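## Task

Take the mug from whichever closet shelf it sits on and place it on the third shelf counting up from the bottom, then close the closet completely. The mug must stay upright, must not drop more than a few centimetres and must not be struck hard. The robot must not tip over or finish leaning. Anything that stays put only because the robot is holding it at the end does not count.

## Robot and tools

ROBOT. A Hello Robot Stretch 3 with one arm: a two-wheeled base (0.33 m long, 0.34 m wide), a lift riding a vertical mast, and a telescoping arm that reaches out to the robot's RIGHT, ending in a wrist (yaw, pitch, roll) and a gripper. The base cannot move sideways; to shift the gripper along the robot's forward direction, drive the base. Turning on the spot pivots about the point between the drive wheels, 0.05 m behind the front edge. With the arm retracted and wrist folded, a turn sweeps a 0.28 m radius; an unfolded level gripper reaches outside that. Loose objects may occasionally get nudged by the simulation.

FRAMES. Base frame: origin on the floor between the drive wheels, x forward, y left, z up. hand_pose is reported in it, at the point where closed fingertips meet. Odometry frame = base frame at the start. Heading is positive to the left, -3.142 to 3.142.

CAMERAS. head_camera and nav_camera ride on the head (aimed by head_pan_rad, head_tilt_rad); wrist_camera rides on the gripper. Each execute_actions result carries one image per camera, taken at the end of the call. zoom_image {camera, region:[x0,y0,x1,y1]} gives a finer crop of a camera's latest image; pixels from top-left, region at most 504x504.

execute_actions {actions:[...]}: actions run in order; an empty list just reports. Each action: {"robot": command, "steps": n, "until": {...}}. steps is 1 to 450 control steps at 30 per second (default 1); {"steps": n} alone waits. A command holds "base" and/or "joints" (they start together and keep running afterwards), optionally "contact_limits". Alternatively "robot" may be a list of up to 8 commands run in sequence, including {"pause_s": s} (at most 15 s), or {"stop": true}, which brakes everything and clears the queue. An invalid action or out-of-range number rejects the whole call with nothing run.

BASE argument: exactly one key. translate_m: a relative drive distance in metres along the current heading, forward positive, magnitude at most 1. rotate_rad: a relative turn in radians, counter-clockwise (left) positive, magnitude at most 3.2. Both count from where the base is when that command begins.

JOINTS argument: a map of named absolute targets; unnamed joints keep their previous goal. lift_m 0 to 1.1 (arm height, m); arm_m 0 to 0.52 (extension, m); wrist_yaw_rad -1.345 to 4.42 (0 along the arm, positive toward the robot's front, 3.0 folded over the base); wrist_pitch_rad -1.57 to 0.451 (0 level, negative tips fingers down); wrist_roll_rad -2.911 to 2.911 (0 fingers side by side, level); gripper_m -0.089 to 0.179 (larger is wider; real fingertip gap is 0.007 less when almost shut, 0.025 less when fully open, zero below 0.007); head_pan_rad -3.953 to 1.73 (0 forward, positive left, -1.57 looks along the arm); head_tilt_rad -1.53 to 0.419 (negative down).

contact_limits {"arm_m": effort %} (1 to 100) makes that arm motion contact-stop at roughly that motor effort (negative when retracting); it lasts until the next arm_m command. Lower is gentler, too low stops instantly.

UNTIL. Ends an action early when all listed conditions hold. {"robot":{"status":"ended"}} fires when nothing reads moving and no queue runs (or immediately if the command was refused). Fields can be compared like "lift_m": [">", 0.3] or statuses like ["!=","moving"]; "any":{"status":"ended"} fires when any one motion or queue finishes.

GRIPPING. Close to a gripper_m below the object's width (lower = firmer); open to at least 0.02 above where the pads made contact. Neither the reading nor done proves a grasp; check cameras. Over-squeezing triggers a stall guard and the object may slip; resend a different value to squeeze again.

SPEED. Full base speed (0.30 m/s, 1.9 rad/s) only when stowed: lift_m < 0.30, arm_m < 0.03, wrist_yaw_rad > 2.54; otherwise 0.10 m/s and 0.63 rad/s.

SELF-COLLISION. Fold or unfold the wrist (yaw to/from 3.0) only with lift_m between 0.32 and 0.95, wrist_pitch_rad -0.4 and roll near 0; once folded the lift may go down to 0.25. If yaw is below -0.4, keep pitch at -0.5 or lower.

RESULT LINES. base_status and joint_status: moving, done (within tolerance; don't wait on exact equality), off_target (resting short, maybe still pushing), contact_stop (arm/lift pushed firmly and went slack), time_out, stopped, not_commanded, torque_fault (wrist servo off ~10 s, limp, goals refused). The base bracket shows travelled vs goal from wheel counts (slip counts as motion). joint_goals, measured_speeds, motor_effort (% of max, bracket = peak; readings carry offsets and noise). refusals, queue (idle/running/done/dropped/stopped), queue_left. on_its_own reports goals the robot changed itself, slack or off joints, loaded motors, and base lean of 3 degrees or more. refused:/dropped: lines name the goal and reason (indices from 0); replaced: tells how an overridden motion ended. lidar_m: 12 distances, 30-degree sectors counter-clockwise from straight ahead, plane 0.17 m high, 0.15 to 12 m. wrist_depth_mm (45-1000) and head_depth_mm (280-4000, image sideways): 7x7 median depths. base_tilt in degrees, forward/right positive.

NEW COMMANDS override at once; a queue advances only when the previous command ends done (off_target also passes for base and gripper), else the rest drops. Lift, arm and wrist joints form one group, head joints another; they finish together.

AVOID. Pushing something rigid with the gripper above about 0.45 m can tip the robot before the contact stop; a second push after a contact_stop is worse. Don't drive while the gripper grips, hooks or presses something immovable. If the base snags, reverse the last move in small steps; if leaning, free the gripper, and lower lift_m to about 0.2 if still tipped. Avoid drops, slams, hard hits and prolonged wrist strain. Before calling finished_scene {scene: number}, wait until every motion has ended and nothing is held only by the gripper; the result reports success and the next task. Less robot time is better.

Each tool is called after "Emit:" as name(argument=value, ...), one argument or row to a line, values as JSON.

## Session

Emit:
execute_actions(
  actions=[],
)

Scene clock: 0.00 s.
robot.base_odometry: x=+0.000 y=+0.000 heading=+0.000 (m, m, rad; robot's odometry frame)
robot.turned_by_wheels: +0.000 (rad since the last result)
robot.turned_by_imu: +0.000 (rad since the last result)
robot.base_tilt: forward=+0.7 right=-1.2 (deg)
robot.lidar_m: 1.40 1.36 1.43 1.53 1.50 1.58 2.48 2.41 2.53 2.61 2.12 1.84
robot.head_depth_mm: 1739 1719 1722 1732 1734 1734 1724 / 1651 1628 1625 1614 1620 1635 1625 / 1567 1533 1537 1532 1540 1538 1533 / 1460 1445 1450 1449 1448 1457 1456 / 1404 1401 1405 1409 1396 1403 1396 / 1336 1334 1337 1333 1335 1331 1339 / 1273 1273 1272 1275 1274 1280 1273
robot.base_status: not_commanded
robot.joint_positions: lift_m=+0.349 arm_m=+0.002 wrist_yaw_rad=+2.954 wrist_pitch_rad=-0.401 wrist_roll_rad=-0.015 gripper_m=+0.037 head_pan_rad=-0.020 head_tilt_rad=+0.011
robot.joint_goals: lift_m=+0.349 arm_m=+0.002 wrist_yaw_rad=+2.954 wrist_pitch_rad=-0.401 wrist_roll_rad=-0.015 gripper_m=+0.037 head_pan_rad=-0.020 head_tilt_rad=+0.011
robot.joint_status: lift_m=not_commanded arm_m=not_commanded wrist_yaw_rad=not_commanded wrist_pitch_rad=not_commanded wrist_roll_rad=not_commanded gripper_m=not_commanded head_pan_rad=not_commanded head_tilt_rad=not_commanded
robot.measured_speeds: translate_m=+0.000 rotate_rad=+0.000 lift_m=+0.000 arm_m=+0.000 wrist_yaw_rad=+0.000 wrist_pitch_rad=+0.000 wrist_roll_rad=+0.000 head_pan_rad=+0.000 head_tilt_rad=+0.000
robot: refusals=0 queue=idle queue_left=0
robot.motor_effort: left_wheel=+0 right_wheel=+0 lift_m=+25 arm_m=+1 wrist_yaw_rad=+0 wrist_pitch_rad=+6 wrist_roll_rad=+0 gripper_m=+0 head_pan_rad=+1 head_tilt_rad=+2 (%)
robot.hand_pose: x=+0.0209 y=+0.0754 z=+0.3656 quat_wxyz=(+0.205, +0.698, +0.077, +0.682) (m; robot's base frame)
robot.wrist_depth_mm: - - - - - - - / - - - - - - - / - - - - - - - / 969 969 970 976 959 951 955 / 754 757 746 785 754 739 742 / 612 614 - 618 635 601 614 / 520 522 - 537 502 514 512
pictures: head_camera (sideways: a quarter turn clockwise sets it upright), nav_camera (sideways: a quarter turn counterclockwise sets it upright), wrist_camera
Images, in order (width x height): head_camera 896x504, nav_camera 672x504, wrist_camera 644x364.

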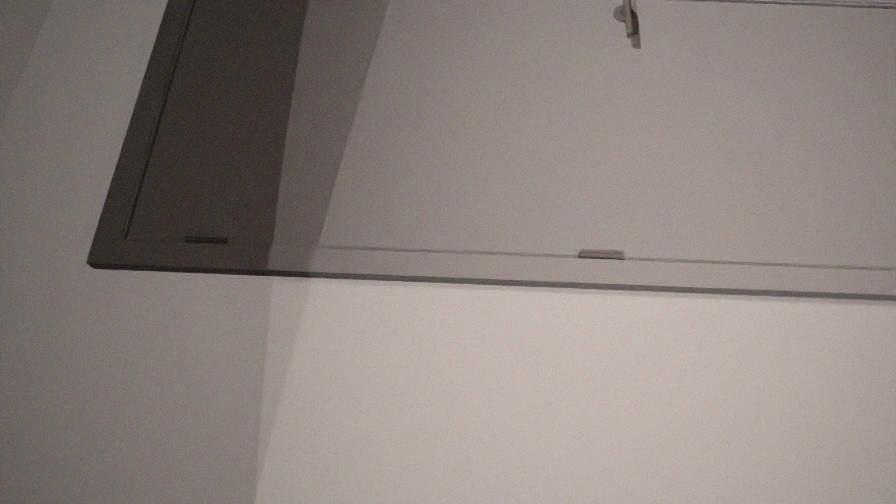

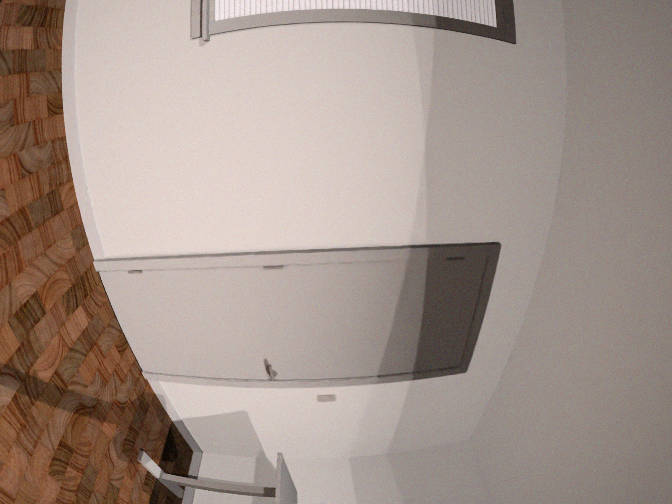

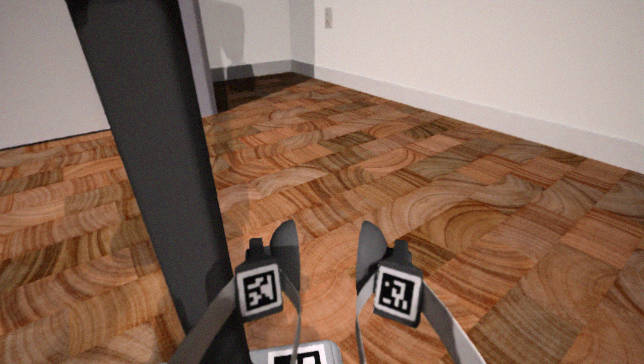

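Emit:
execute_actions(
  actions=[
    {"robot":{"joints":{"head_pan_rad":-0.45,"head_tilt_rad":-0.45}},"steps":60,"until":{"robot":{"status":"ended"}}},
  ],
)

Emit:
execute_actions(
  actions=[
    {"robot":{"joints":{"head_pan_rad":-1.2,"head_tilt_rad":-0.45}},"steps":60,"until":{"robot":{"status":"ended"}}},
  ],
)

Scene clock: 2.27 s.
robot.base_odometry: x=+0.000 y=+0.000 heading=+0.000 (m, m, rad; robot's odometry frame)
robot.turned_by_wheels: +0.000 (rad since the last result)
robot.turned_by_imu: +0.000 (rad since the last result)
robot.base_tilt: forward=+0.7 right=-1.2 (deg)
robot.lidar_m: 1.40 1.36 1.43 1.54 1.50 1.58 2.48 2.41 2.54 2.61 2.12 1.85
robot.head_depth_mm: 2323 2464 2183 2663 2230 1721 1403 / 2314 2520 2745 2912 2235 1722 1401 / 2024 2224 2415 2623 2221 1707 1395 / 1811 1956 2100 2318 2204 1707 1387 / 1594 1708 1831 1996 2105 1704 1386 / 1454 1544 1661 1779 1936 1699 1380 / 1336 1415 1500 1606 1723 1685 1374
robot.base_status: not_commanded
robot.joint_positions: lift_m=+0.349 arm_m=+0.002 wrist_yaw_rad=+2.954 wrist_pitch_rad=-0.401 wrist_roll_rad=-0.015 gripper_m=+0.037 head_pan_rad=-0.443 head_tilt_rad=-0.444
robot.joint_goals: lift_m=+0.349 arm_m=+0.002 wrist_yaw_rad=+2.954 wrist_pitch_rad=-0.401 wrist_roll_rad=-0.015 gripper_m=+0.037 head_pan_rad=-0.450 head_tilt_rad=-0.450
robot.joint_status: lift_m=not_commanded arm_m=not_commanded wrist_yaw_rad=not_commanded wrist_pitch_rad=not_commanded wrist_roll_rad=not_commanded gripper_m=not_commanded head_pan_rad=done head_tilt_rad=done
robot.measured_speeds: translate_m=+0.000 rotate_rad=+0.000 lift_m=+0.000 arm_m=+0.000 wrist_yaw_rad=+0.000 wrist_pitch_rad=+0.000 wrist_roll_rad=+0.000 head_pan_rad=+0.000 head_tilt_rad=+0.000
robot: refusals=0 queue=done queue_left=0
robot.motor_effort: left_wheel=+0(0) right_wheel=+0(1) lift_m=+25(25) arm_m=+1(0) wrist_yaw_rad=-1(0) wrist_pitch_rad=+6(6) wrist_roll_rad=+0(0) gripper_m=-1(0) head_pan_rad=-3(22) head_tilt_rad=-2(23) (%)
robot.hand_pose: x=+0.0209 y=+0.0754 z=+0.3656 quat_wxyz=(+0.205, +0.698, +0.077, +0.682) (m; robot's base frame)
robot.wrist_depth_mm: - - - - - - - / - - - - - - - / - - - - - - - / - 982 954 963 958 967 961 / 751 742 753 777 751 744 740 / 615 607 - 606 632 611 605 / 517 517 - 531 498 519 514
pictures: head_camera (sideways: a quarter turn clockwise sets it upright), nav_camera (sideways: a quarter turn counterclockwise sets it upright), wrist_camera
camera_calibration (this result's frames):
head_camera: T_world_to_cam=[[-0.372339, 0.141631, -0.917226, 1.20897], [0.404961, 0.914038, -0.0232513, 0.0379331], [0.835087, -0.380099, -0.397688, 0.471007], [0, 0, 0, 1]] pos_world=[0.0414551, -0.0268714, 1.2971]
nav_camera: T_world_to_cam=[[0.348693, -0.214339, 0.912399, -1.1471], [-0.418984, -0.906456, -0.0528194, 0.120777], [0.838371, -0.363863, -0.405879, 0.478719], [0, 0, 0, 1]] pos_world=[0.0492455, 0.0377985, 1.24729]
wrist_camera: T_world_to_cam=[[0.98726, -0.158347, 0.0156441, -0.00815166], [-0.0685335, -0.511893, -0.856311, 0.387525], [0.143602, 0.844329, -0.516223, 0.290377], [0, 0, 0, 1]] pos_world=[-0.00709246, -0.0480929, 0.481869]
Images, in order (width x height): head_camera 896x504, nav_camera 672x504, wrist_camera 644x364.

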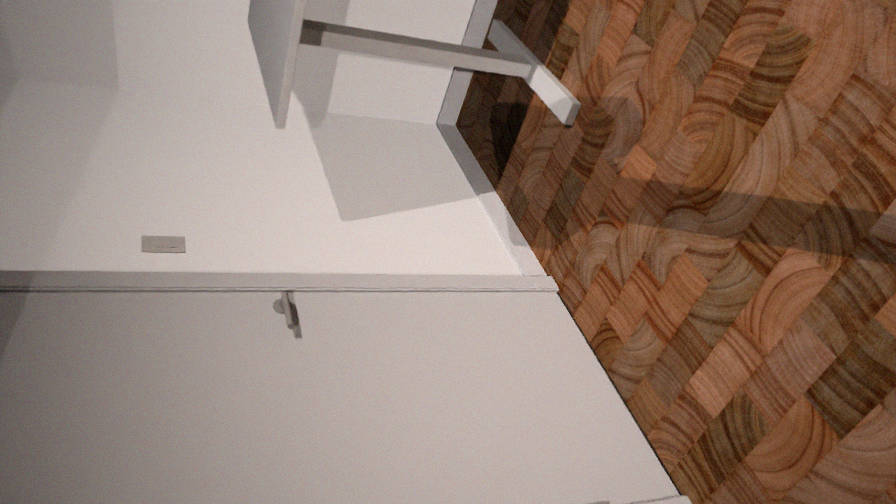

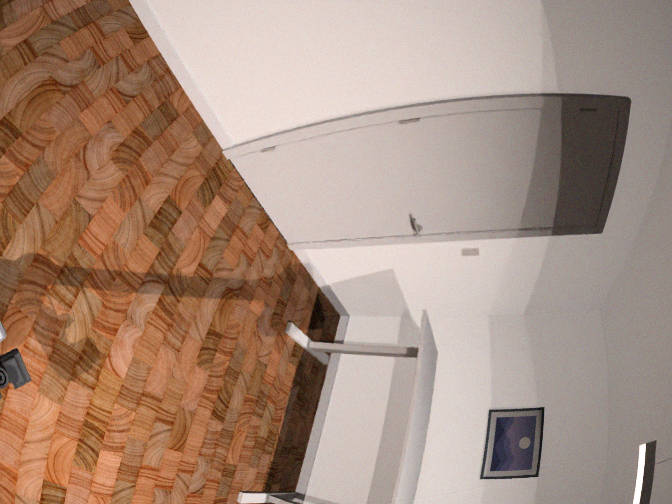

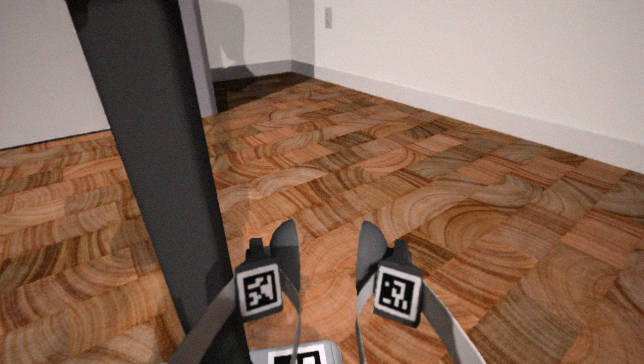

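Scene clock: 3.23 s.
robot.base_odometry: x=+0.000 y=+0.000 heading=+0.000 (m, m, rad; robot's odometry frame)
robot.turned_by_wheels: +0.000 (rad since the last result)
robot.turned_by_imu: +0.000 (rad since the last result)
robot.base_tilt: forward=+0.7 right=-1.2 (deg)
robot.lidar_m: 1.40 1.36 1.42 1.54 1.50 1.58 2.48 2.41 2.53 2.62 2.11 1.84
robot.head_depth_mm: 2192 2380 2586 2790 2231 1724 1400 / 2211 2381 2569 2779 2236 1714 1395 / 2189 2345 2514 2668 2207 1725 1403 / 2201 2312 2530 2751 2215 1706 1391 / 2143 2318 2531 2731 2192 1703 1393 / 2153 2310 2525 2713 2158 1692 1385 / 2155 2287 2518 2662 2167 1693 1380
robot.base_status: not_commanded
robot.joint_positions: lift_m=+0.349 arm_m=+0.002 wrist_yaw_rad=+2.954 wrist_pitch_rad=-0.401 wrist_roll_rad=-0.015 gripper_m=+0.037 head_pan_rad=-1.193 head_tilt_rad=-0.444
robot.joint_goals: lift_m=+0.349 arm_m=+0.002 wrist_yaw_rad=+2.954 wrist_pitch_rad=-0.401 wrist_roll_rad=-0.015 gripper_m=+0.037 head_pan_rad=-1.200 head_tilt_rad=-0.450
robot.joint_status: lift_m=not_commanded arm_m=not_commanded wrist_yaw_rad=not_commanded wrist_pitch_rad=not_commanded wrist_roll_rad=not_commanded gripper_m=not_commanded head_pan_rad=done head_tilt_rad=done
robot.measured_speeds: translate_m=+0.000 rotate_rad=+0.000 lift_m=+0.000 arm_m=+0.000 wrist_yaw_rad=+0.000 wrist_pitch_rad=+0.000 wrist_roll_rad=+0.000 head_pan_rad=+0.000 head_tilt_rad=+0.000
robot: refusals=0 queue=done queue_left=0
robot.motor_effort: left_wheel=+0(0) right_wheel=+0(0) lift_m=+25(25) arm_m=+1(0) wrist_yaw_rad=+0(0) wrist_pitch_rad=+6(6) wrist_roll_rad=+0(0) gripper_m=+0(0) head_pan_rad=-2(30) head_tilt_rad=-2(2) (%)
robot.hand_pose: x=+0.0209 y=+0.0754 z=+0.3656 quat_wxyz=(+0.205, +0.698, +0.077, +0.682) (m; robot's base frame)
robot.wrist_depth_mm: - - - - - - - / - - - - - - - / - - - - - - - / 975 973 956 969 978 964 981 / 755 753 765 784 759 753 754 / 612 615 - 608 634 602 606 / 517 520 - 535 500 517 512
pictures: head_camera (sideways: a quarter turn clockwise sets it upright), nav_camera (sideways: a quarter turn counterclockwise sets it upright), wrist_camera
camera_calibration (this result's frames):
head_camera: T_world_to_cam=[[-0.175981, 0.357647, -0.917125, 1.20764], [0.919347, 0.39276, -0.0232448, 0.0347868], [0.351897, -0.847247, -0.39792, 0.474258], [0, 0, 0, 1]] pos_world=[0.0136519, -0.0437598, 1.29709]
nav_camera: T_world_to_cam=[[0.109118, -0.394727, 0.912296, -1.1455], [-0.924446, -0.377636, -0.0528218, 0.123864], [0.365366, -0.837605, -0.406111, 0.481905], [0, 0, 0, 1]] pos_world=[0.0634289, -0.00174002, 1.24729]
wrist_camera: T_world_to_cam=[[0.98726, -0.158347, 0.0156441, -0.00815168], [-0.0685334, -0.511893, -0.856311, 0.387525], [0.143602, 0.844329, -0.516223, 0.290377], [0, 0, 0, 1]] pos_world=[-0.00709246, -0.0480929, 0.481869]
Images, in order (width x height): head_camera 896x504, nav_camera 672x504, wrist_camera 644x364.

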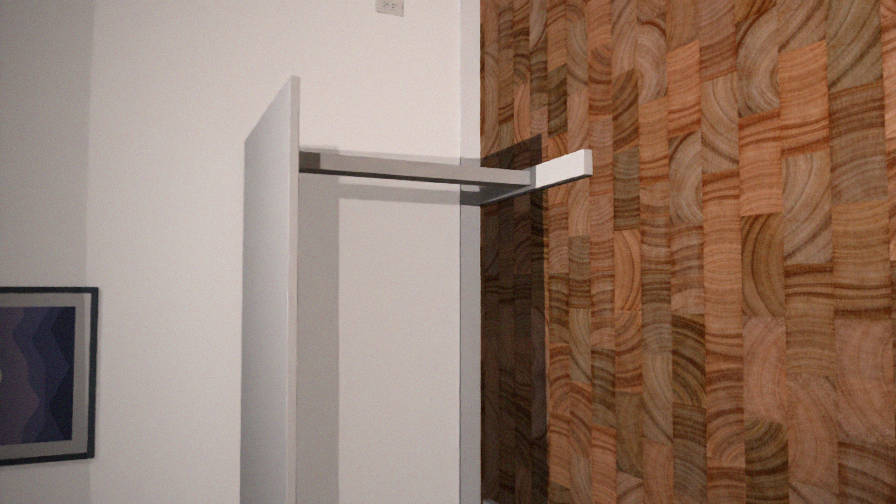

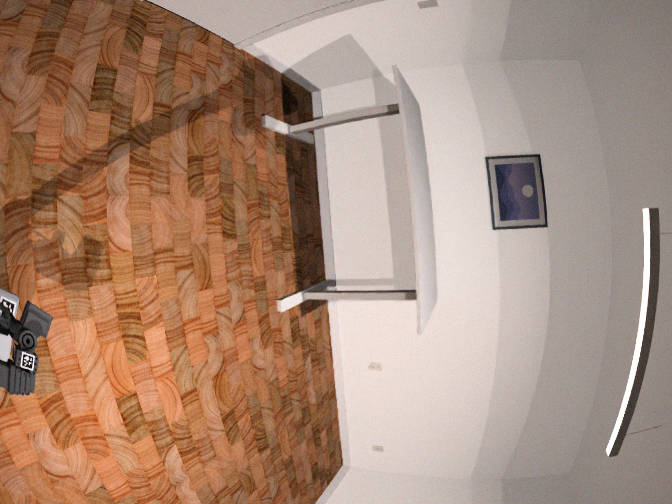

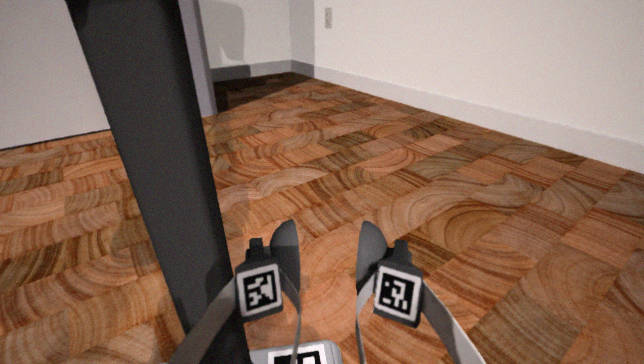

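Emit:
execute_actions(
  actions=[
    {"robot":[{"joints":{"lift_m":0.28},"base":{"rotate_rad":-0.656}},{"base":{"translate_m":1.0}},{"base":{"translate_m":0.32}},{"base":{"rotate_rad":2.626},"joints":{"head_pan_rad":-1.57,"head_tilt_rad":-0.3}},{"joints":{"lift_m":0.9}},{"joints":{"wrist_yaw_rad":0,"gripper_m":0.12}},{"joints":{"wrist_pitch_rad":0}}],"steps":450,"until":{"robot":{"status":"ended"}}},
    {"steps":450,"until":{"robot":{"status":"ended"}}},
  ],
)

Scene clock: 28.33 s.
robot.base_odometry: x=+1.046 y=-0.805 heading=+1.970 (m, m, rad; robot's odometry frame)
robot.turned_by_wheels: +1.970 (rad since the last result)
robot.turned_by_imu: +1.928 (rad since the last result)
robot.base_tilt: forward=+0.7 right=-1.3 (deg)
robot.lidar_m: 2.27 2.79 3.19 2.96 2.15 1.28 1.35 0.91 0.84 0.79 0.80 1.05
robot.head_depth_mm: 670 705 738 786 846 918 991 / 670 706 744 790 833 887 950 / 669 705 744 788 829 891 936 / 665 701 742 783 832 888 940 / 663 698 739 779 829 875 946 / 661 695 735 778 825 878 940 / 659 693 732 773 820 876 939
robot.base_status: done (rotate_rad +2.6259 of +2.6260)
robot.joint_positions: lift_m=+0.900 arm_m=+0.002 wrist_yaw_rad=+0.003 wrist_pitch_rad=-0.026 wrist_roll_rad=-0.015 gripper_m=+0.120 head_pan_rad=-1.563 head_tilt_rad=-0.309
robot.joint_goals: lift_m=+0.900 arm_m=+0.002 wrist_yaw_rad=+0.000 wrist_pitch_rad=+0.000 wrist_roll_rad=-0.015 gripper_m=+0.120 head_pan_rad=-1.570 head_tilt_rad=-0.300
robot.joint_status: lift_m=done arm_m=not_commanded wrist_yaw_rad=done wrist_pitch_rad=done wrist_roll_rad=not_commanded gripper_m=done head_pan_rad=done head_tilt_rad=done
robot.measured_speeds: translate_m=+0.000 rotate_rad=+0.000 lift_m=+0.000 arm_m=+0.000 wrist_yaw_rad=+0.000 wrist_pitch_rad=+0.000 wrist_roll_rad=+0.000 head_pan_rad=+0.000 head_tilt_rad=+0.000
robot: refusals=0 queue=done queue_left=0
robot.motor_effort: left_wheel=-2(13) right_wheel=+3(11) lift_m=+30(29) arm_m=+0(0) wrist_yaw_rad=-3(4) wrist_pitch_rad=+11(14) wrist_roll_rad=+0(0) gripper_m=+0(90) head_pan_rad=-3(21) head_tilt_rad=+4(14) (%)
robot.hand_pose: x=-0.0207 y=-0.4027 z=+1.0078 quat_wxyz=(+0.713, +0.010, -0.701, -0.008) (m; robot's base frame)
robot.wrist_depth_mm: 492 505 513 527 529 565 578 / 504 519 524 541 545 579 587 / 519 529 537 546 561 591 607 / 530 534 549 563 572 608 626 / 538 555 567 579 577 619 632 / 556 563 586 593 599 637 660 / 568 587 596 605 618 655 674
pictures: head_camera (sideways: a quarter turn clockwise sets it upright), nav_camera (sideways: a quarter turn counterclockwise sets it upright), wrist_camera
camera_calibration (this result's frames):
head_camera: T_world_to_cam=[[-0.0335941, 0.270178, -0.962224, 1.26565], [0.999202, 0.0298993, -0.0264899, 0.0385288], [0.0216128, -0.962346, -0.270967, 0.311052], [0, 0, 0, 1]] pos_world=[-0.00270217, -0.0437645, 1.30315]
nav_camera: T_world_to_cam=[[-0.0421533, -0.281095, 0.958754, -1.20523], [-0.998401, -0.0243276, -0.051029, 0.12199], [0.0376682, -0.959372, -0.27962, 0.319287], [0, 0, 0, 1]] pos_world=[0.0589634, -0.029501, 1.25102]
wrist_camera: T_world_to_cam=[[-0.999405, -0.0237544, 0.0250207, -0.0491857], [-0.0286114, 0.165386, -0.985814, 1.094], [0.0192794, -0.985943, -0.165968, -0.061126], [0, 0, 0, 1]] pos_world=[-0.016677, -0.242368, 1.06957]
Images, in order (width x height): head_camera 896x504, nav_camera 672x504, wrist_camera 644x364.

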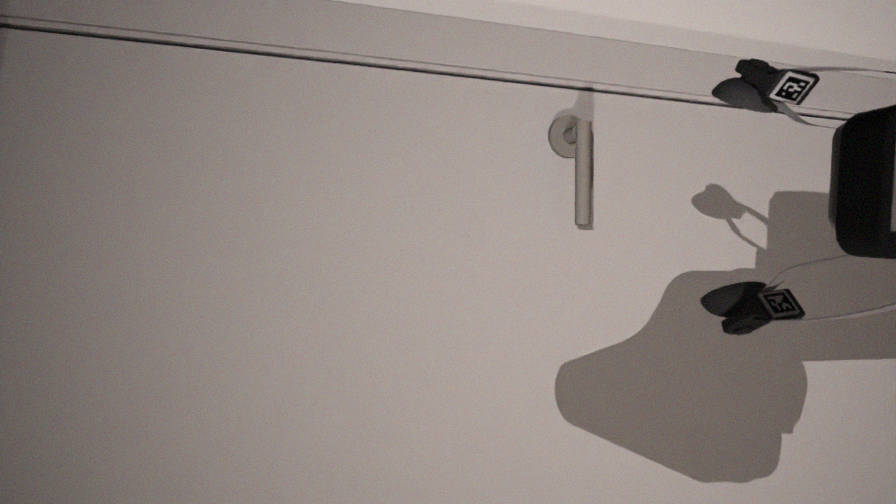

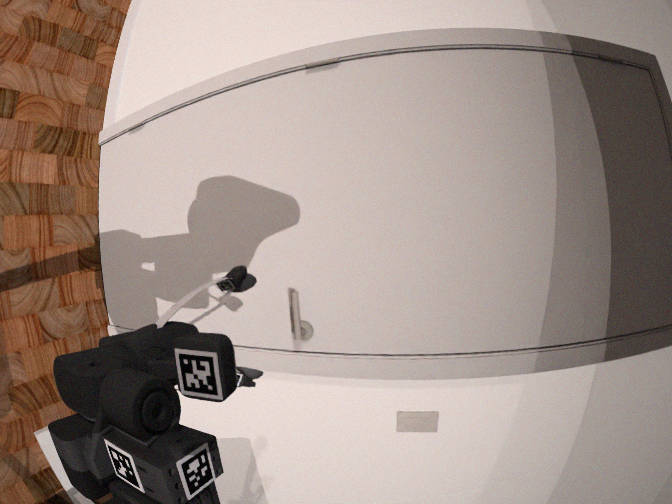

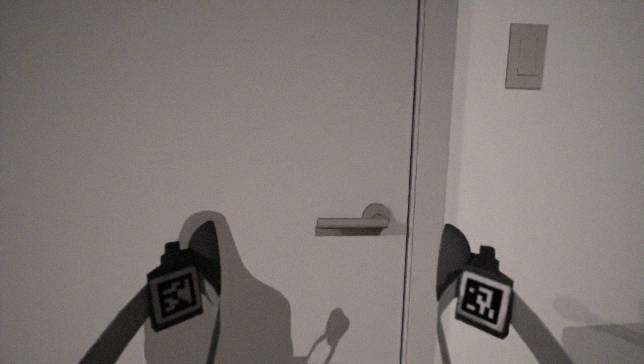

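Emit:
execute_actions(
  actions=[
    {"robot":{"joints":{"wrist_pitch_rad":-0.7,"gripper_m":0.0,"lift_m":1.05,"arm_m":0.38},"base":{"translate_m":-0.02}},"steps":300,"until":{"robot":{"status":"ended"}}},
  ],
)

Scene clock: 33.77 s.
robot.base_odometry: x=+1.054 y=-0.823 heading=+1.970 (m, m, rad; robot's odometry frame)
robot.turned_by_wheels: +0.000 (rad since the last result)
robot.turned_by_imu: +0.001 (rad since the last result)
robot.base_tilt: forward=+0.7 right=-1.2 (deg)
robot.lidar_m: 2.28 2.80 3.18 2.96 2.12 1.27 1.33 0.89 0.87 0.80 0.80 1.05
robot.head_depth_mm: 670 702 729 794 861 924 993 / 673 709 736 805 835 890 960 / 669 705 734 - 845 894 961 / 668 704 744 787 831 888 952 / 664 701 739 782 829 886 950 / 663 697 736 778 828 882 941 / 660 695 734 776 824 876 941
robot.base_status: done (translate_m -0.0200 of -0.0200)
robot.joint_positions: lift_m=+1.050 arm_m=+0.380 wrist_yaw_rad=+0.001 wrist_pitch_rad=-0.709 wrist_roll_rad=-0.015 gripper_m=+0.000 head_pan_rad=-1.563 head_tilt_rad=-0.309
robot.joint_goals: lift_m=+1.050 arm_m=+0.380 wrist_yaw_rad=+0.000 wrist_pitch_rad=-0.700 wrist_roll_rad=-0.015 gripper_m=+0.000 head_pan_rad=-1.570 head_tilt_rad=-0.300
robot.joint_status: lift_m=done arm_m=done wrist_yaw_rad=done wrist_pitch_rad=done wrist_roll_rad=not_commanded gripper_m=done head_pan_rad=done head_tilt_rad=done
robot.measured_speeds: translate_m=+0.000 rotate_rad=+0.000 lift_m=+0.000 arm_m=+0.000 wrist_yaw_rad=+0.000 wrist_pitch_rad=+0.000 wrist_roll_rad=+0.000 head_pan_rad=+0.000 head_tilt_rad=+0.000
robot: refusals=0 queue=done queue_left=0
robot.motor_effort: left_wheel=-3(9) right_wheel=+3(4) lift_m=+29(30) arm_m=+3(4) wrist_yaw_rad=-2(3) wrist_pitch_rad=+4(13) wrist_roll_rad=+0(0) gripper_m=-3(91) head_pan_rad=-3(3) head_tilt_rad=+4(4) (%)
robot.hand_pose: x=-0.0213 y=-0.7034 z=+1.0033 quat_wxyz=(+0.668, +0.248, -0.658, -0.244) (m; robot's base frame)
robot.wrist_depth_mm: 160 163 166 169 173 177 170 / 181 185 188 193 197 200 193 / 207 212 217 223 228 227 261 / 242 249 256 264 271 267 325 / 293 303 313 300 318 359 407 / 371 382 395 - 419 519 551 / 500 526 554 595 655 787 848
pictures: head_camera (sideways: a quarter turn clockwise sets it upright), nav_camera (sideways: a quarter turn counterclockwise sets it upright), wrist_camera
camera_calibration (this result's frames):
head_camera: T_world_to_cam=[[-0.0335933, 0.270178, -0.962224, 1.26565], [0.999202, 0.0298964, -0.0264899, 0.0385288], [0.0216101, -0.962346, -0.270967, 0.311052], [0, 0, 0, 1]] pos_world=[-0.0027023, -0.0437644, 1.30315]
nav_camera: T_world_to_cam=[[-0.0421541, -0.281094, 0.958754, -1.20523], [-0.998401, -0.0243248, -0.051029, 0.12199], [0.0376655, -0.959372, -0.27962, 0.319287], [0, 0, 0, 1]] pos_world=[0.0589633, -0.0295011, 1.25102]
wrist_camera: T_world_to_cam=[[-0.999436, -0.0329828, 0.00634281, -0.0445495], [-0.02897, 0.750978, -0.659692, 1.22393], [0.0169952, -0.659503, -0.751509, 0.458724], [0, 0, 0, 1]] pos_world=[-0.0168631, -0.618085, 1.15244]
Images, in order (width x height): head_camera 896x504, nav_camera 672x504, wrist_camera 644x364.

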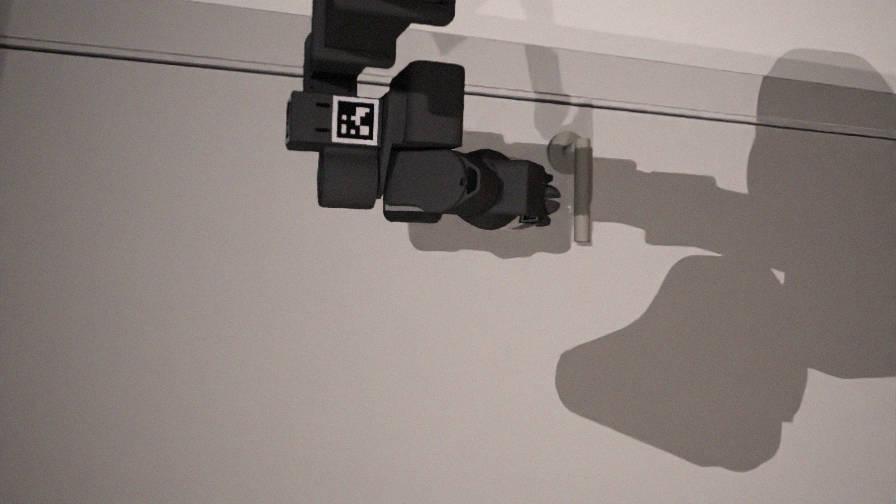

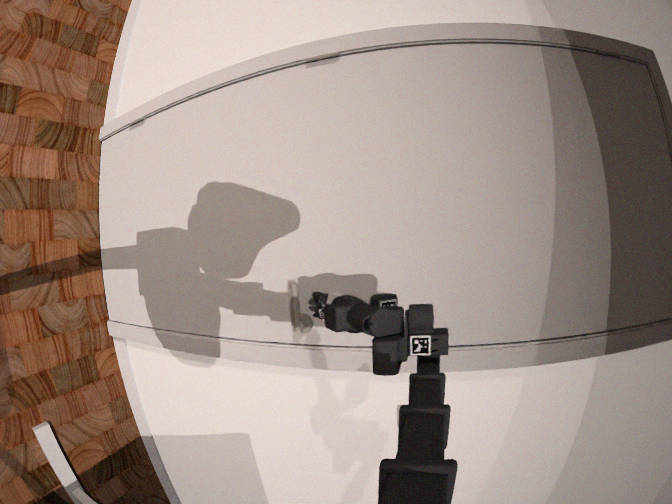

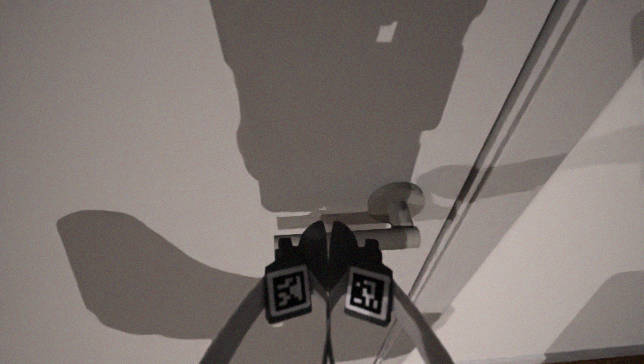

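Emit:
execute_actions(
  actions=[
    {"robot":[{"joints":{"arm_m":0.455}},{"joints":{"lift_m":0.97}}],"steps":300,"until":{"robot":{"status":"ended"}}},
  ],
)

Scene clock: 37.37 s.
robot.base_odometry: x=+1.054 y=-0.823 heading=+1.970 (m, m, rad; robot's odometry frame)
robot.turned_by_wheels: +0.000 (rad since the last result)
robot.turned_by_imu: +0.001 (rad since the last result)
robot.base_tilt: forward=+0.7 right=-1.3 (deg)
robot.lidar_m: 2.28 2.82 3.19 2.96 2.12 1.27 1.33 0.89 0.88 0.79 0.81 1.05
robot.head_depth_mm: 673 703 748 - 876 928 996 / 676 713 751 - 836 893 963 / 675 709 748 - 848 897 960 / 670 706 745 787 838 891 959 / 668 703 742 786 834 886 953 / 666 701 739 781 831 884 942 / 663 697 736 779 825 878 941
robot.base_status: done (translate_m -0.0200 of -0.0200)
robot.joint_positions: lift_m=+0.982 arm_m=+0.455 wrist_yaw_rad=+0.002 wrist_pitch_rad=-0.683 wrist_roll_rad=-0.015 gripper_m=+0.000 head_pan_rad=-1.563 head_tilt_rad=-0.309
robot.joint_goals: lift_m=+0.982 arm_m=+0.455 wrist_yaw_rad=+0.000 wrist_pitch_rad=-0.700 wrist_roll_rad=-0.015 gripper_m=+0.000 head_pan_rad=-1.570 head_tilt_rad=-0.300
robot.joint_status: lift_m=contact_stop arm_m=done wrist_yaw_rad=done wrist_pitch_rad=done wrist_roll_rad=not_commanded gripper_m=done head_pan_rad=done head_tilt_rad=done
robot.measured_speeds: translate_m=+0.000 rotate_rad=+0.000 lift_m=-0.002 arm_m=-0.001 wrist_yaw_rad=+0.020 wrist_pitch_rad=+0.072 wrist_roll_rad=+0.000 head_pan_rad=+0.000 head_tilt_rad=+0.000
robot: refusals=0 queue=dropped queue_left=0
robot.on_its_own: lift_m is slack since a contact_stop, until your next command for it (your +0.970 is given up)
robot.motor_effort: left_wheel=-4(3) right_wheel=+0(2) lift_m=+21(31) arm_m=+4(4) wrist_yaw_rad=-3(3) wrist_pitch_rad=-10(10) wrist_roll_rad=+0(0) gripper_m=-2(3) head_pan_rad=-3(3) head_tilt_rad=+4(3) (%)
robot.hand_pose: x=-0.0212 y=-0.7831 z=+0.9402 quat_wxyz=(+0.672, +0.239, -0.661, -0.235) (m; robot's base frame)
robot.wrist_depth_mm: 94 95 97 99 100 102 105 / 105 107 109 111 114 116 119 / 120 122 125 128 131 135 135 / 139 142 146 150 155 160 152 / 165 170 176 173 178 189 180 / 206 212 218 - 171 234 315 / 269 281 296 318 332 346 463
pictures: head_camera (sideways: a quarter turn clockwise sets it upright), nav_camera (sideways: a quarter turn counterclockwise sets it upright), wrist_camera
camera_calibration (this result's frames):
head_camera: T_world_to_cam=[[-0.0335921, 0.270128, -0.962238, 1.26567], [0.999202, 0.0298917, -0.026491, 0.0385303], [0.021607, -0.96236, -0.270917, 0.310987], [0, 0, 0, 1]] pos_world=[-0.00270244, -0.0437643, 1.30315]
nav_camera: T_world_to_cam=[[-0.0421554, -0.281045, 0.958768, -1.20525], [-0.998401, -0.0243241, -0.0510282, 0.121989], [0.0376624, -0.959386, -0.27957, 0.319222], [0, 0, 0, 1]] pos_world=[0.0589632, -0.0295039, 1.25102]
wrist_camera: T_world_to_cam=[[-0.99941, -0.0335788, 0.00717507, -0.0478797], [-0.0295165, 0.733378, -0.67918, 1.24674], [0.017544, -0.678992, -0.733936, 0.32699], [0, 0, 0, 1]] pos_world=[-0.0167888, -0.693913, 1.08709]
Images, in order (width x height): head_camera 896x504, nav_camera 672x504, wrist_camera 644x364.

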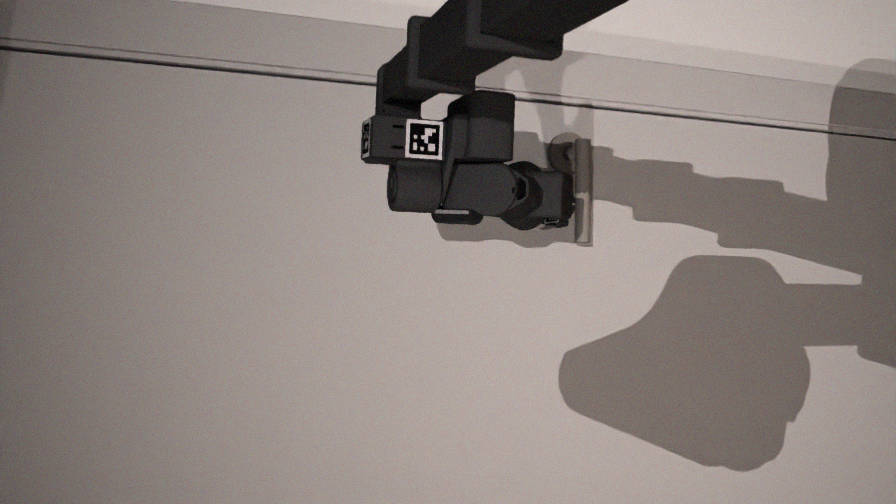

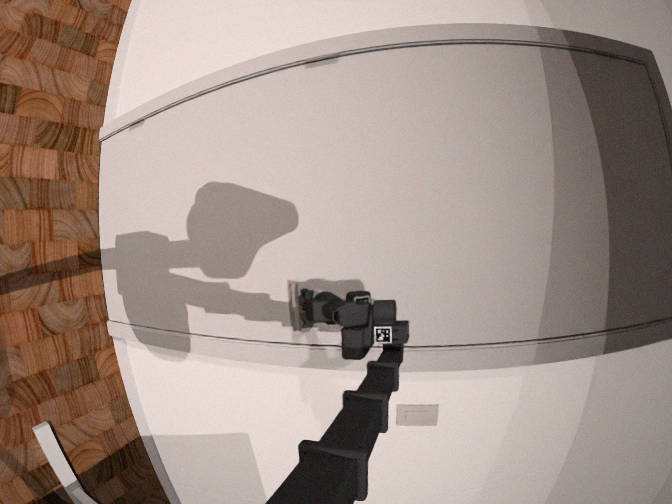

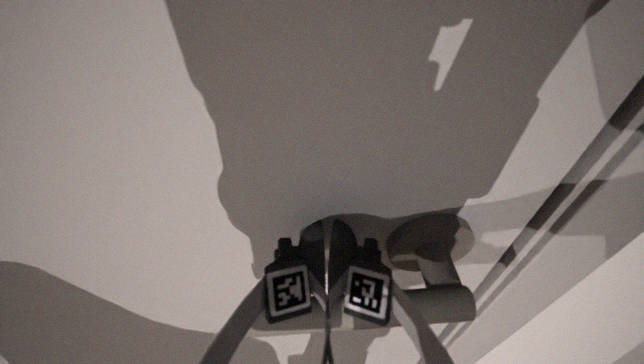

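Emit:
execute_actions(
  actions=[
    {"robot":[{"joints":{"lift_m":0.985,"wrist_pitch_rad":-0.95}}],"steps":60,"until":{"robot":{"status":"ended"}}},
    {"robot":{"joints":{"arm_m":0.40},"contact_limits":{"arm_m":30}},"steps":90,"until":{"robot":{"status":"ended"}}},
  ],
)

Scene clock: 40.13 s.
robot.base_odometry: x=+1.054 y=-0.823 heading=+1.970 (m, m, rad; robot's odometry frame)
robot.turned_by_wheels: +0.000 (rad since the last result)
robot.turned_by_imu: +0.005 (rad since the last result)
robot.base_tilt: forward=+0.7 right=-1.3 (deg)
robot.lidar_m: 2.30 2.81 3.18 2.96 2.10 1.26 1.33 0.89 0.87 0.80 0.80 1.05
robot.head_depth_mm: 670 700 745 - 874 926 991 / 674 709 747 - 842 888 954 / 670 706 744 - - 896 956 / 667 703 743 786 832 891 949 / 668 701 739 782 830 887 949 / 663 700 738 780 827 880 944 / 663 698 734 778 825 879 940
robot.base_status: done (translate_m -0.0200 of -0.0200)
robot.joint_positions: lift_m=+0.985 arm_m=+0.400 wrist_yaw_rad=+0.001 wrist_pitch_rad=-0.955 wrist_roll_rad=-0.015 gripper_m=+0.000 head_pan_rad=-1.563 head_tilt_rad=-0.308
robot.joint_goals: lift_m=+0.985 arm_m=+0.400 wrist_yaw_rad=+0.000 wrist_pitch_rad=-0.950 wrist_roll_rad=-0.015 gripper_m=+0.000 head_pan_rad=-1.570 head_tilt_rad=-0.300
robot.joint_status: lift_m=done arm_m=done wrist_yaw_rad=done wrist_pitch_rad=off_target wrist_roll_rad=not_commanded gripper_m=done head_pan_rad=done head_tilt_rad=done
robot.measured_speeds: translate_m=+0.000 rotate_rad=-0.002 lift_m=+0.000 arm_m=+0.000 wrist_yaw_rad=+0.000 wrist_pitch_rad=+0.000 wrist_roll_rad=+0.000 head_pan_rad=+0.000 head_tilt_rad=+0.000
robot: refusals=0 queue=done queue_left=0
robot.motor_effort: left_wheel=-2(9) right_wheel=+2(8) lift_m=+22(23) arm_m=-2(16) wrist_yaw_rad=-1(4) wrist_pitch_rad=+2(100) wrist_roll_rad=+0(0) gripper_m=-3(4) head_pan_rad=-3(3) head_tilt_rad=+4(4) (%)
robot.contact_limits: arm_m 30 (drawing in: default 18, maximum 30; extending or still: default 25, maximum 41)
robot.hand_pose: x=-0.0215 y=-0.6735 z=+0.9008 quat_wxyz=(+0.633, +0.328, -0.623, -0.323) (m; robot's base frame)
robot.wrist_depth_mm: 172 176 180 183 184 191 181 / 203 207 212 206 186 225 246 / 247 255 263 270 281 273 334 / 318 331 339 359 368 412 456 / 439 462 489 470 538 668 718 / 716 783 833 - 997 - - / 970 952 950 946 953 949 959
pictures: head_camera (sideways: a quarter turn clockwise sets it upright), nav_camera (sideways: a quarter turn counterclockwise sets it upright), wrist_camera
camera_calibration (this result's frames):
head_camera: T_world_to_cam=[[-0.0335776, 0.268728, -0.962631, 1.26619], [0.999203, 0.0298386, -0.0265235, 0.0385726], [0.021596, -0.962754, -0.269516, 0.309163], [0, 0, 0, 1]] pos_world=[-0.0027031, -0.0437623, 1.30322]
nav_camera: T_world_to_cam=[[-0.0421701, -0.279648, 0.959176, -1.20578], [-0.998401, -0.0243838, -0.0510037, 0.121957], [0.0376515, -0.959793, -0.278173, 0.317404], [0, 0, 0, 1]] pos_world=[0.0589633, -0.0295787, 1.25107]
wrist_camera: T_world_to_cam=[[-0.999465, -0.03266, -0.00157924, -0.0357406], [-0.0283231, 0.888861, -0.457301, 1.04441], [0.0163391, -0.457011, -0.889311, 0.661875], [0, 0, 0, 1]] pos_world=[-0.016955, -0.627016, 1.06616]
Images, in order (width x height): head_camera 896x504, nav_camera 672x504, wrist_camera 644x364.

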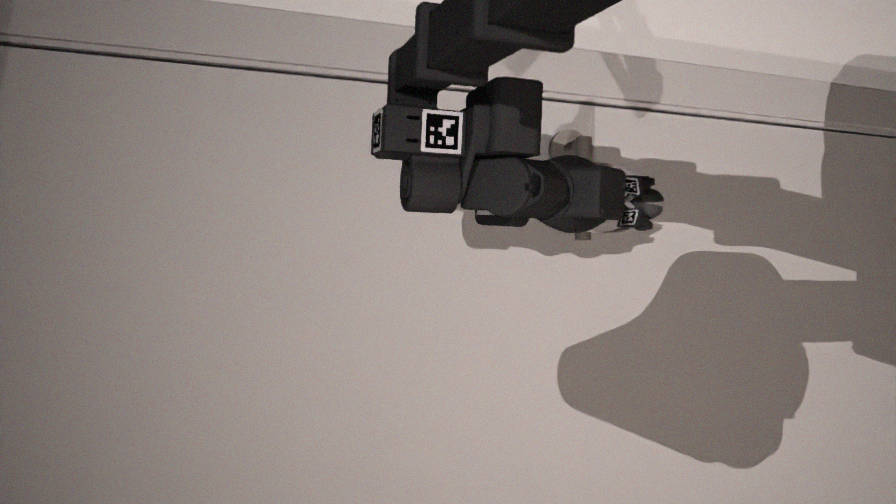

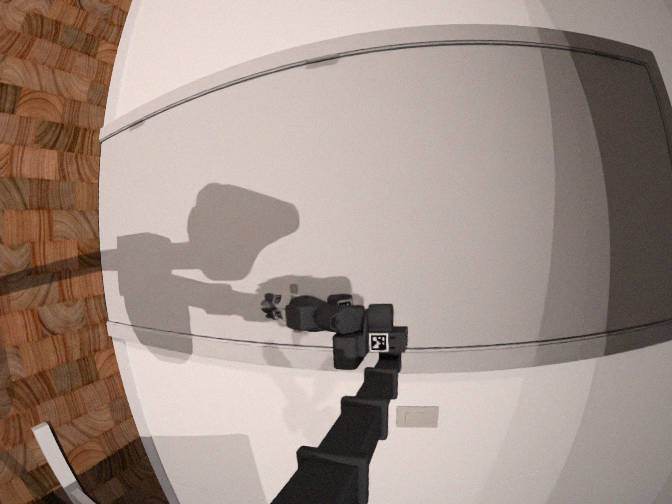

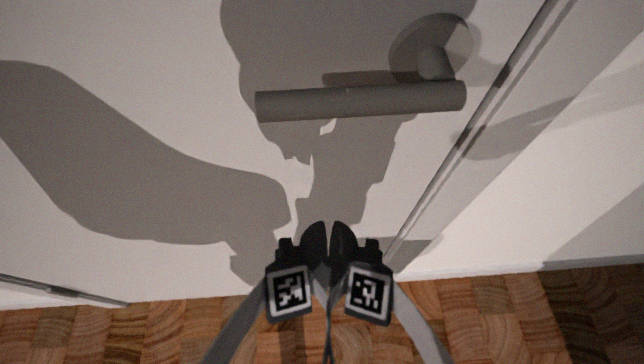

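Emit:
execute_actions(
  actions=[
    {"robot":[{"joints":{"arm_m":0.2}},{"joints":{"lift_m":0.81,"wrist_pitch_rad":0,"wrist_roll_rad":1.57,"gripper_m":0.1},"base":{"translate_m":0.02}},{"joints":{"arm_m":0.3}}],"steps":400,"until":{"robot":{"status":"ended"}}},
  ],
)

Scene clock: 48.37 s.
robot.base_odometry: x=+1.046 y=-0.805 heading=+1.970 (m, m, rad; robot's odometry frame)
robot.turned_by_wheels: +0.000 (rad since the last result)
robot.turned_by_imu: +0.001 (rad since the last result)
robot.base_tilt: forward=+0.8 right=-1.2 (deg)
robot.lidar_m: 2.30 2.80 3.19 2.96 2.14 1.28 1.35 0.91 0.84 0.79 0.80 1.05
robot.head_depth_mm: 668 703 741 786 840 914 - / 671 706 743 791 831 - 973 / 669 703 742 785 832 - 978 / 667 701 740 783 832 878 955 / 667 700 738 779 828 883 945 / 661 697 734 777 822 877 941 / 658 693 734 774 820 877 935
robot.base_status: done (translate_m +0.0200 of +0.0200)
robot.joint_positions: lift_m=+0.810 arm_m=+0.300 wrist_yaw_rad=+0.001 wrist_pitch_rad=-0.025 wrist_roll_rad=+1.568 gripper_m=+0.100 head_pan_rad=-1.563 head_tilt_rad=-0.308
robot.joint_goals: lift_m=+0.810 arm_m=+0.300 wrist_yaw_rad=+0.000 wrist_pitch_rad=+0.000 wrist_roll_rad=+1.570 gripper_m=+0.100 head_pan_rad=-1.570 head_tilt_rad=-0.300
robot.joint_status: lift_m=done arm_m=done wrist_yaw_rad=done wrist_pitch_rad=done wrist_roll_rad=done gripper_m=done head_pan_rad=done head_tilt_rad=done
robot.measured_speeds: translate_m=+0.000 rotate_rad=+0.000 lift_m=+0.000 arm_m=+0.000 wrist_yaw_rad=+0.000 wrist_pitch_rad=+0.000 wrist_roll_rad=+0.000 head_pan_rad=+0.000 head_tilt_rad=+0.000
robot: refusals=0 queue=done queue_left=0
robot.motor_effort: left_wheel=+0(6) right_wheel=+1(5) lift_m=+20(23) arm_m=+3(2) wrist_yaw_rad=+0(2) wrist_pitch_rad=+11(13) wrist_roll_rad=+1(0) gripper_m=+1(91) head_pan_rad=-3(2) head_tilt_rad=+3(3) (%)
robot.hand_pose: x=-0.0211 y=-0.7002 z=+0.9183 quat_wxyz=(+0.002, +0.000, -1.000, -0.013) (m; robot's base frame)
robot.wrist_depth_mm: 252 252 250 250 250 249 249 / 261 259 259 256 258 258 258 / 262 260 261 254 261 260 260 / 265 263 264 262 265 262 262 / 266 268 265 265 264 264 264 / 269 268 267 266 267 265 265 / 272 272 270 270 269 270 268
pictures: head_camera (sideways: a quarter turn clockwise sets it upright), nav_camera (sideways: a quarter turn counterclockwise sets it upright), wrist_camera
camera_calibration (this result's frames):
head_camera: T_world_to_cam=[[-0.0335788, 0.268728, -0.962631, 1.26619], [0.999203, 0.0298433, -0.0265235, 0.0385726], [0.0216004, -0.962754, -0.269516, 0.309163], [0, 0, 0, 1]] pos_world=[-0.00270289, -0.0437624, 1.30322]
nav_camera: T_world_to_cam=[[-0.0421688, -0.279649, 0.959176, -1.20578], [-0.998401, -0.0243884, -0.0510037, 0.121957], [0.0376559, -0.959793, -0.278173, 0.317404], [0, 0, 0, 1]] pos_world=[0.0589635, -0.0295784, 1.25107]
wrist_camera: T_world_to_cam=[[-0.0133141, 0.00513979, -0.999898, 0.927811], [0.989997, 0.140539, -0.0124598, 0.165233], [0.14046, -0.990062, -0.00695951, -0.515647], [0, 0, 0, 1]] pos_world=[-0.0787996, -0.538513, 0.926187]
Images, in order (width x height): head_camera 896x504, nav_camera 672x504, wrist_camera 644x364.

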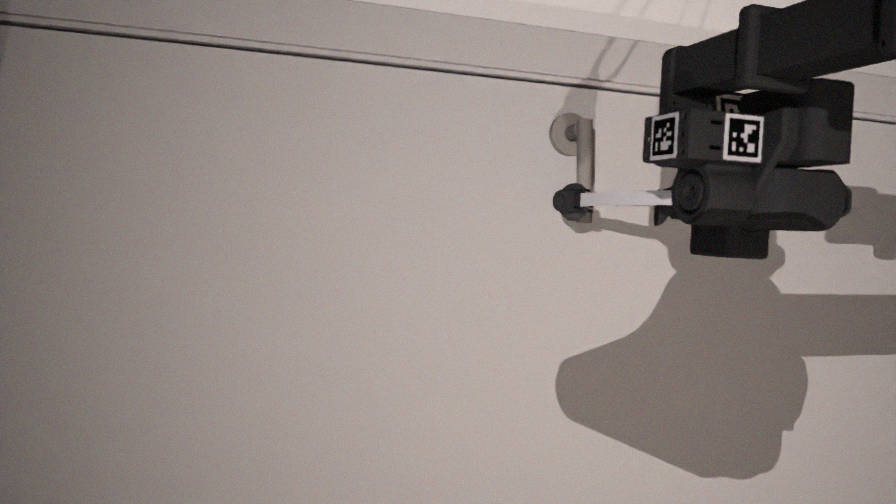

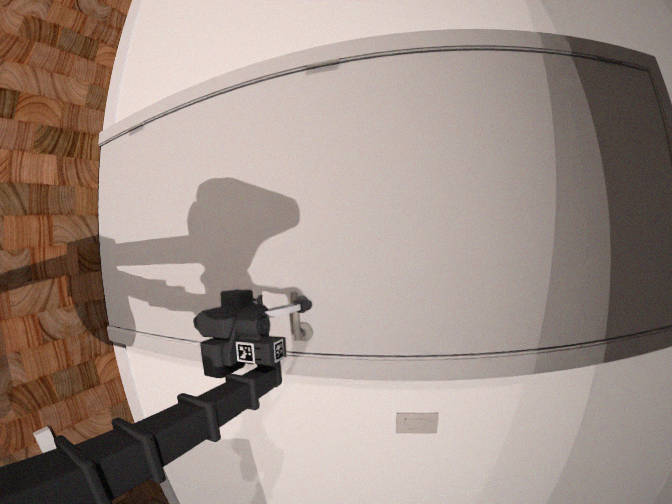

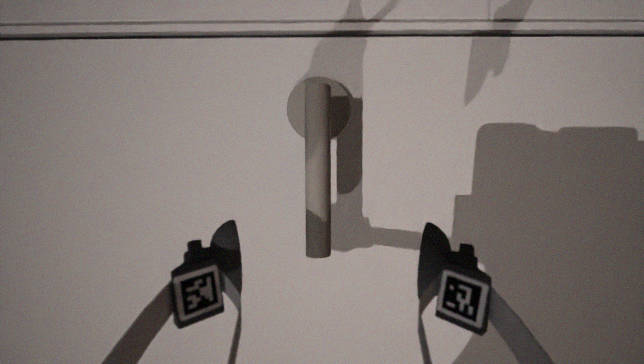

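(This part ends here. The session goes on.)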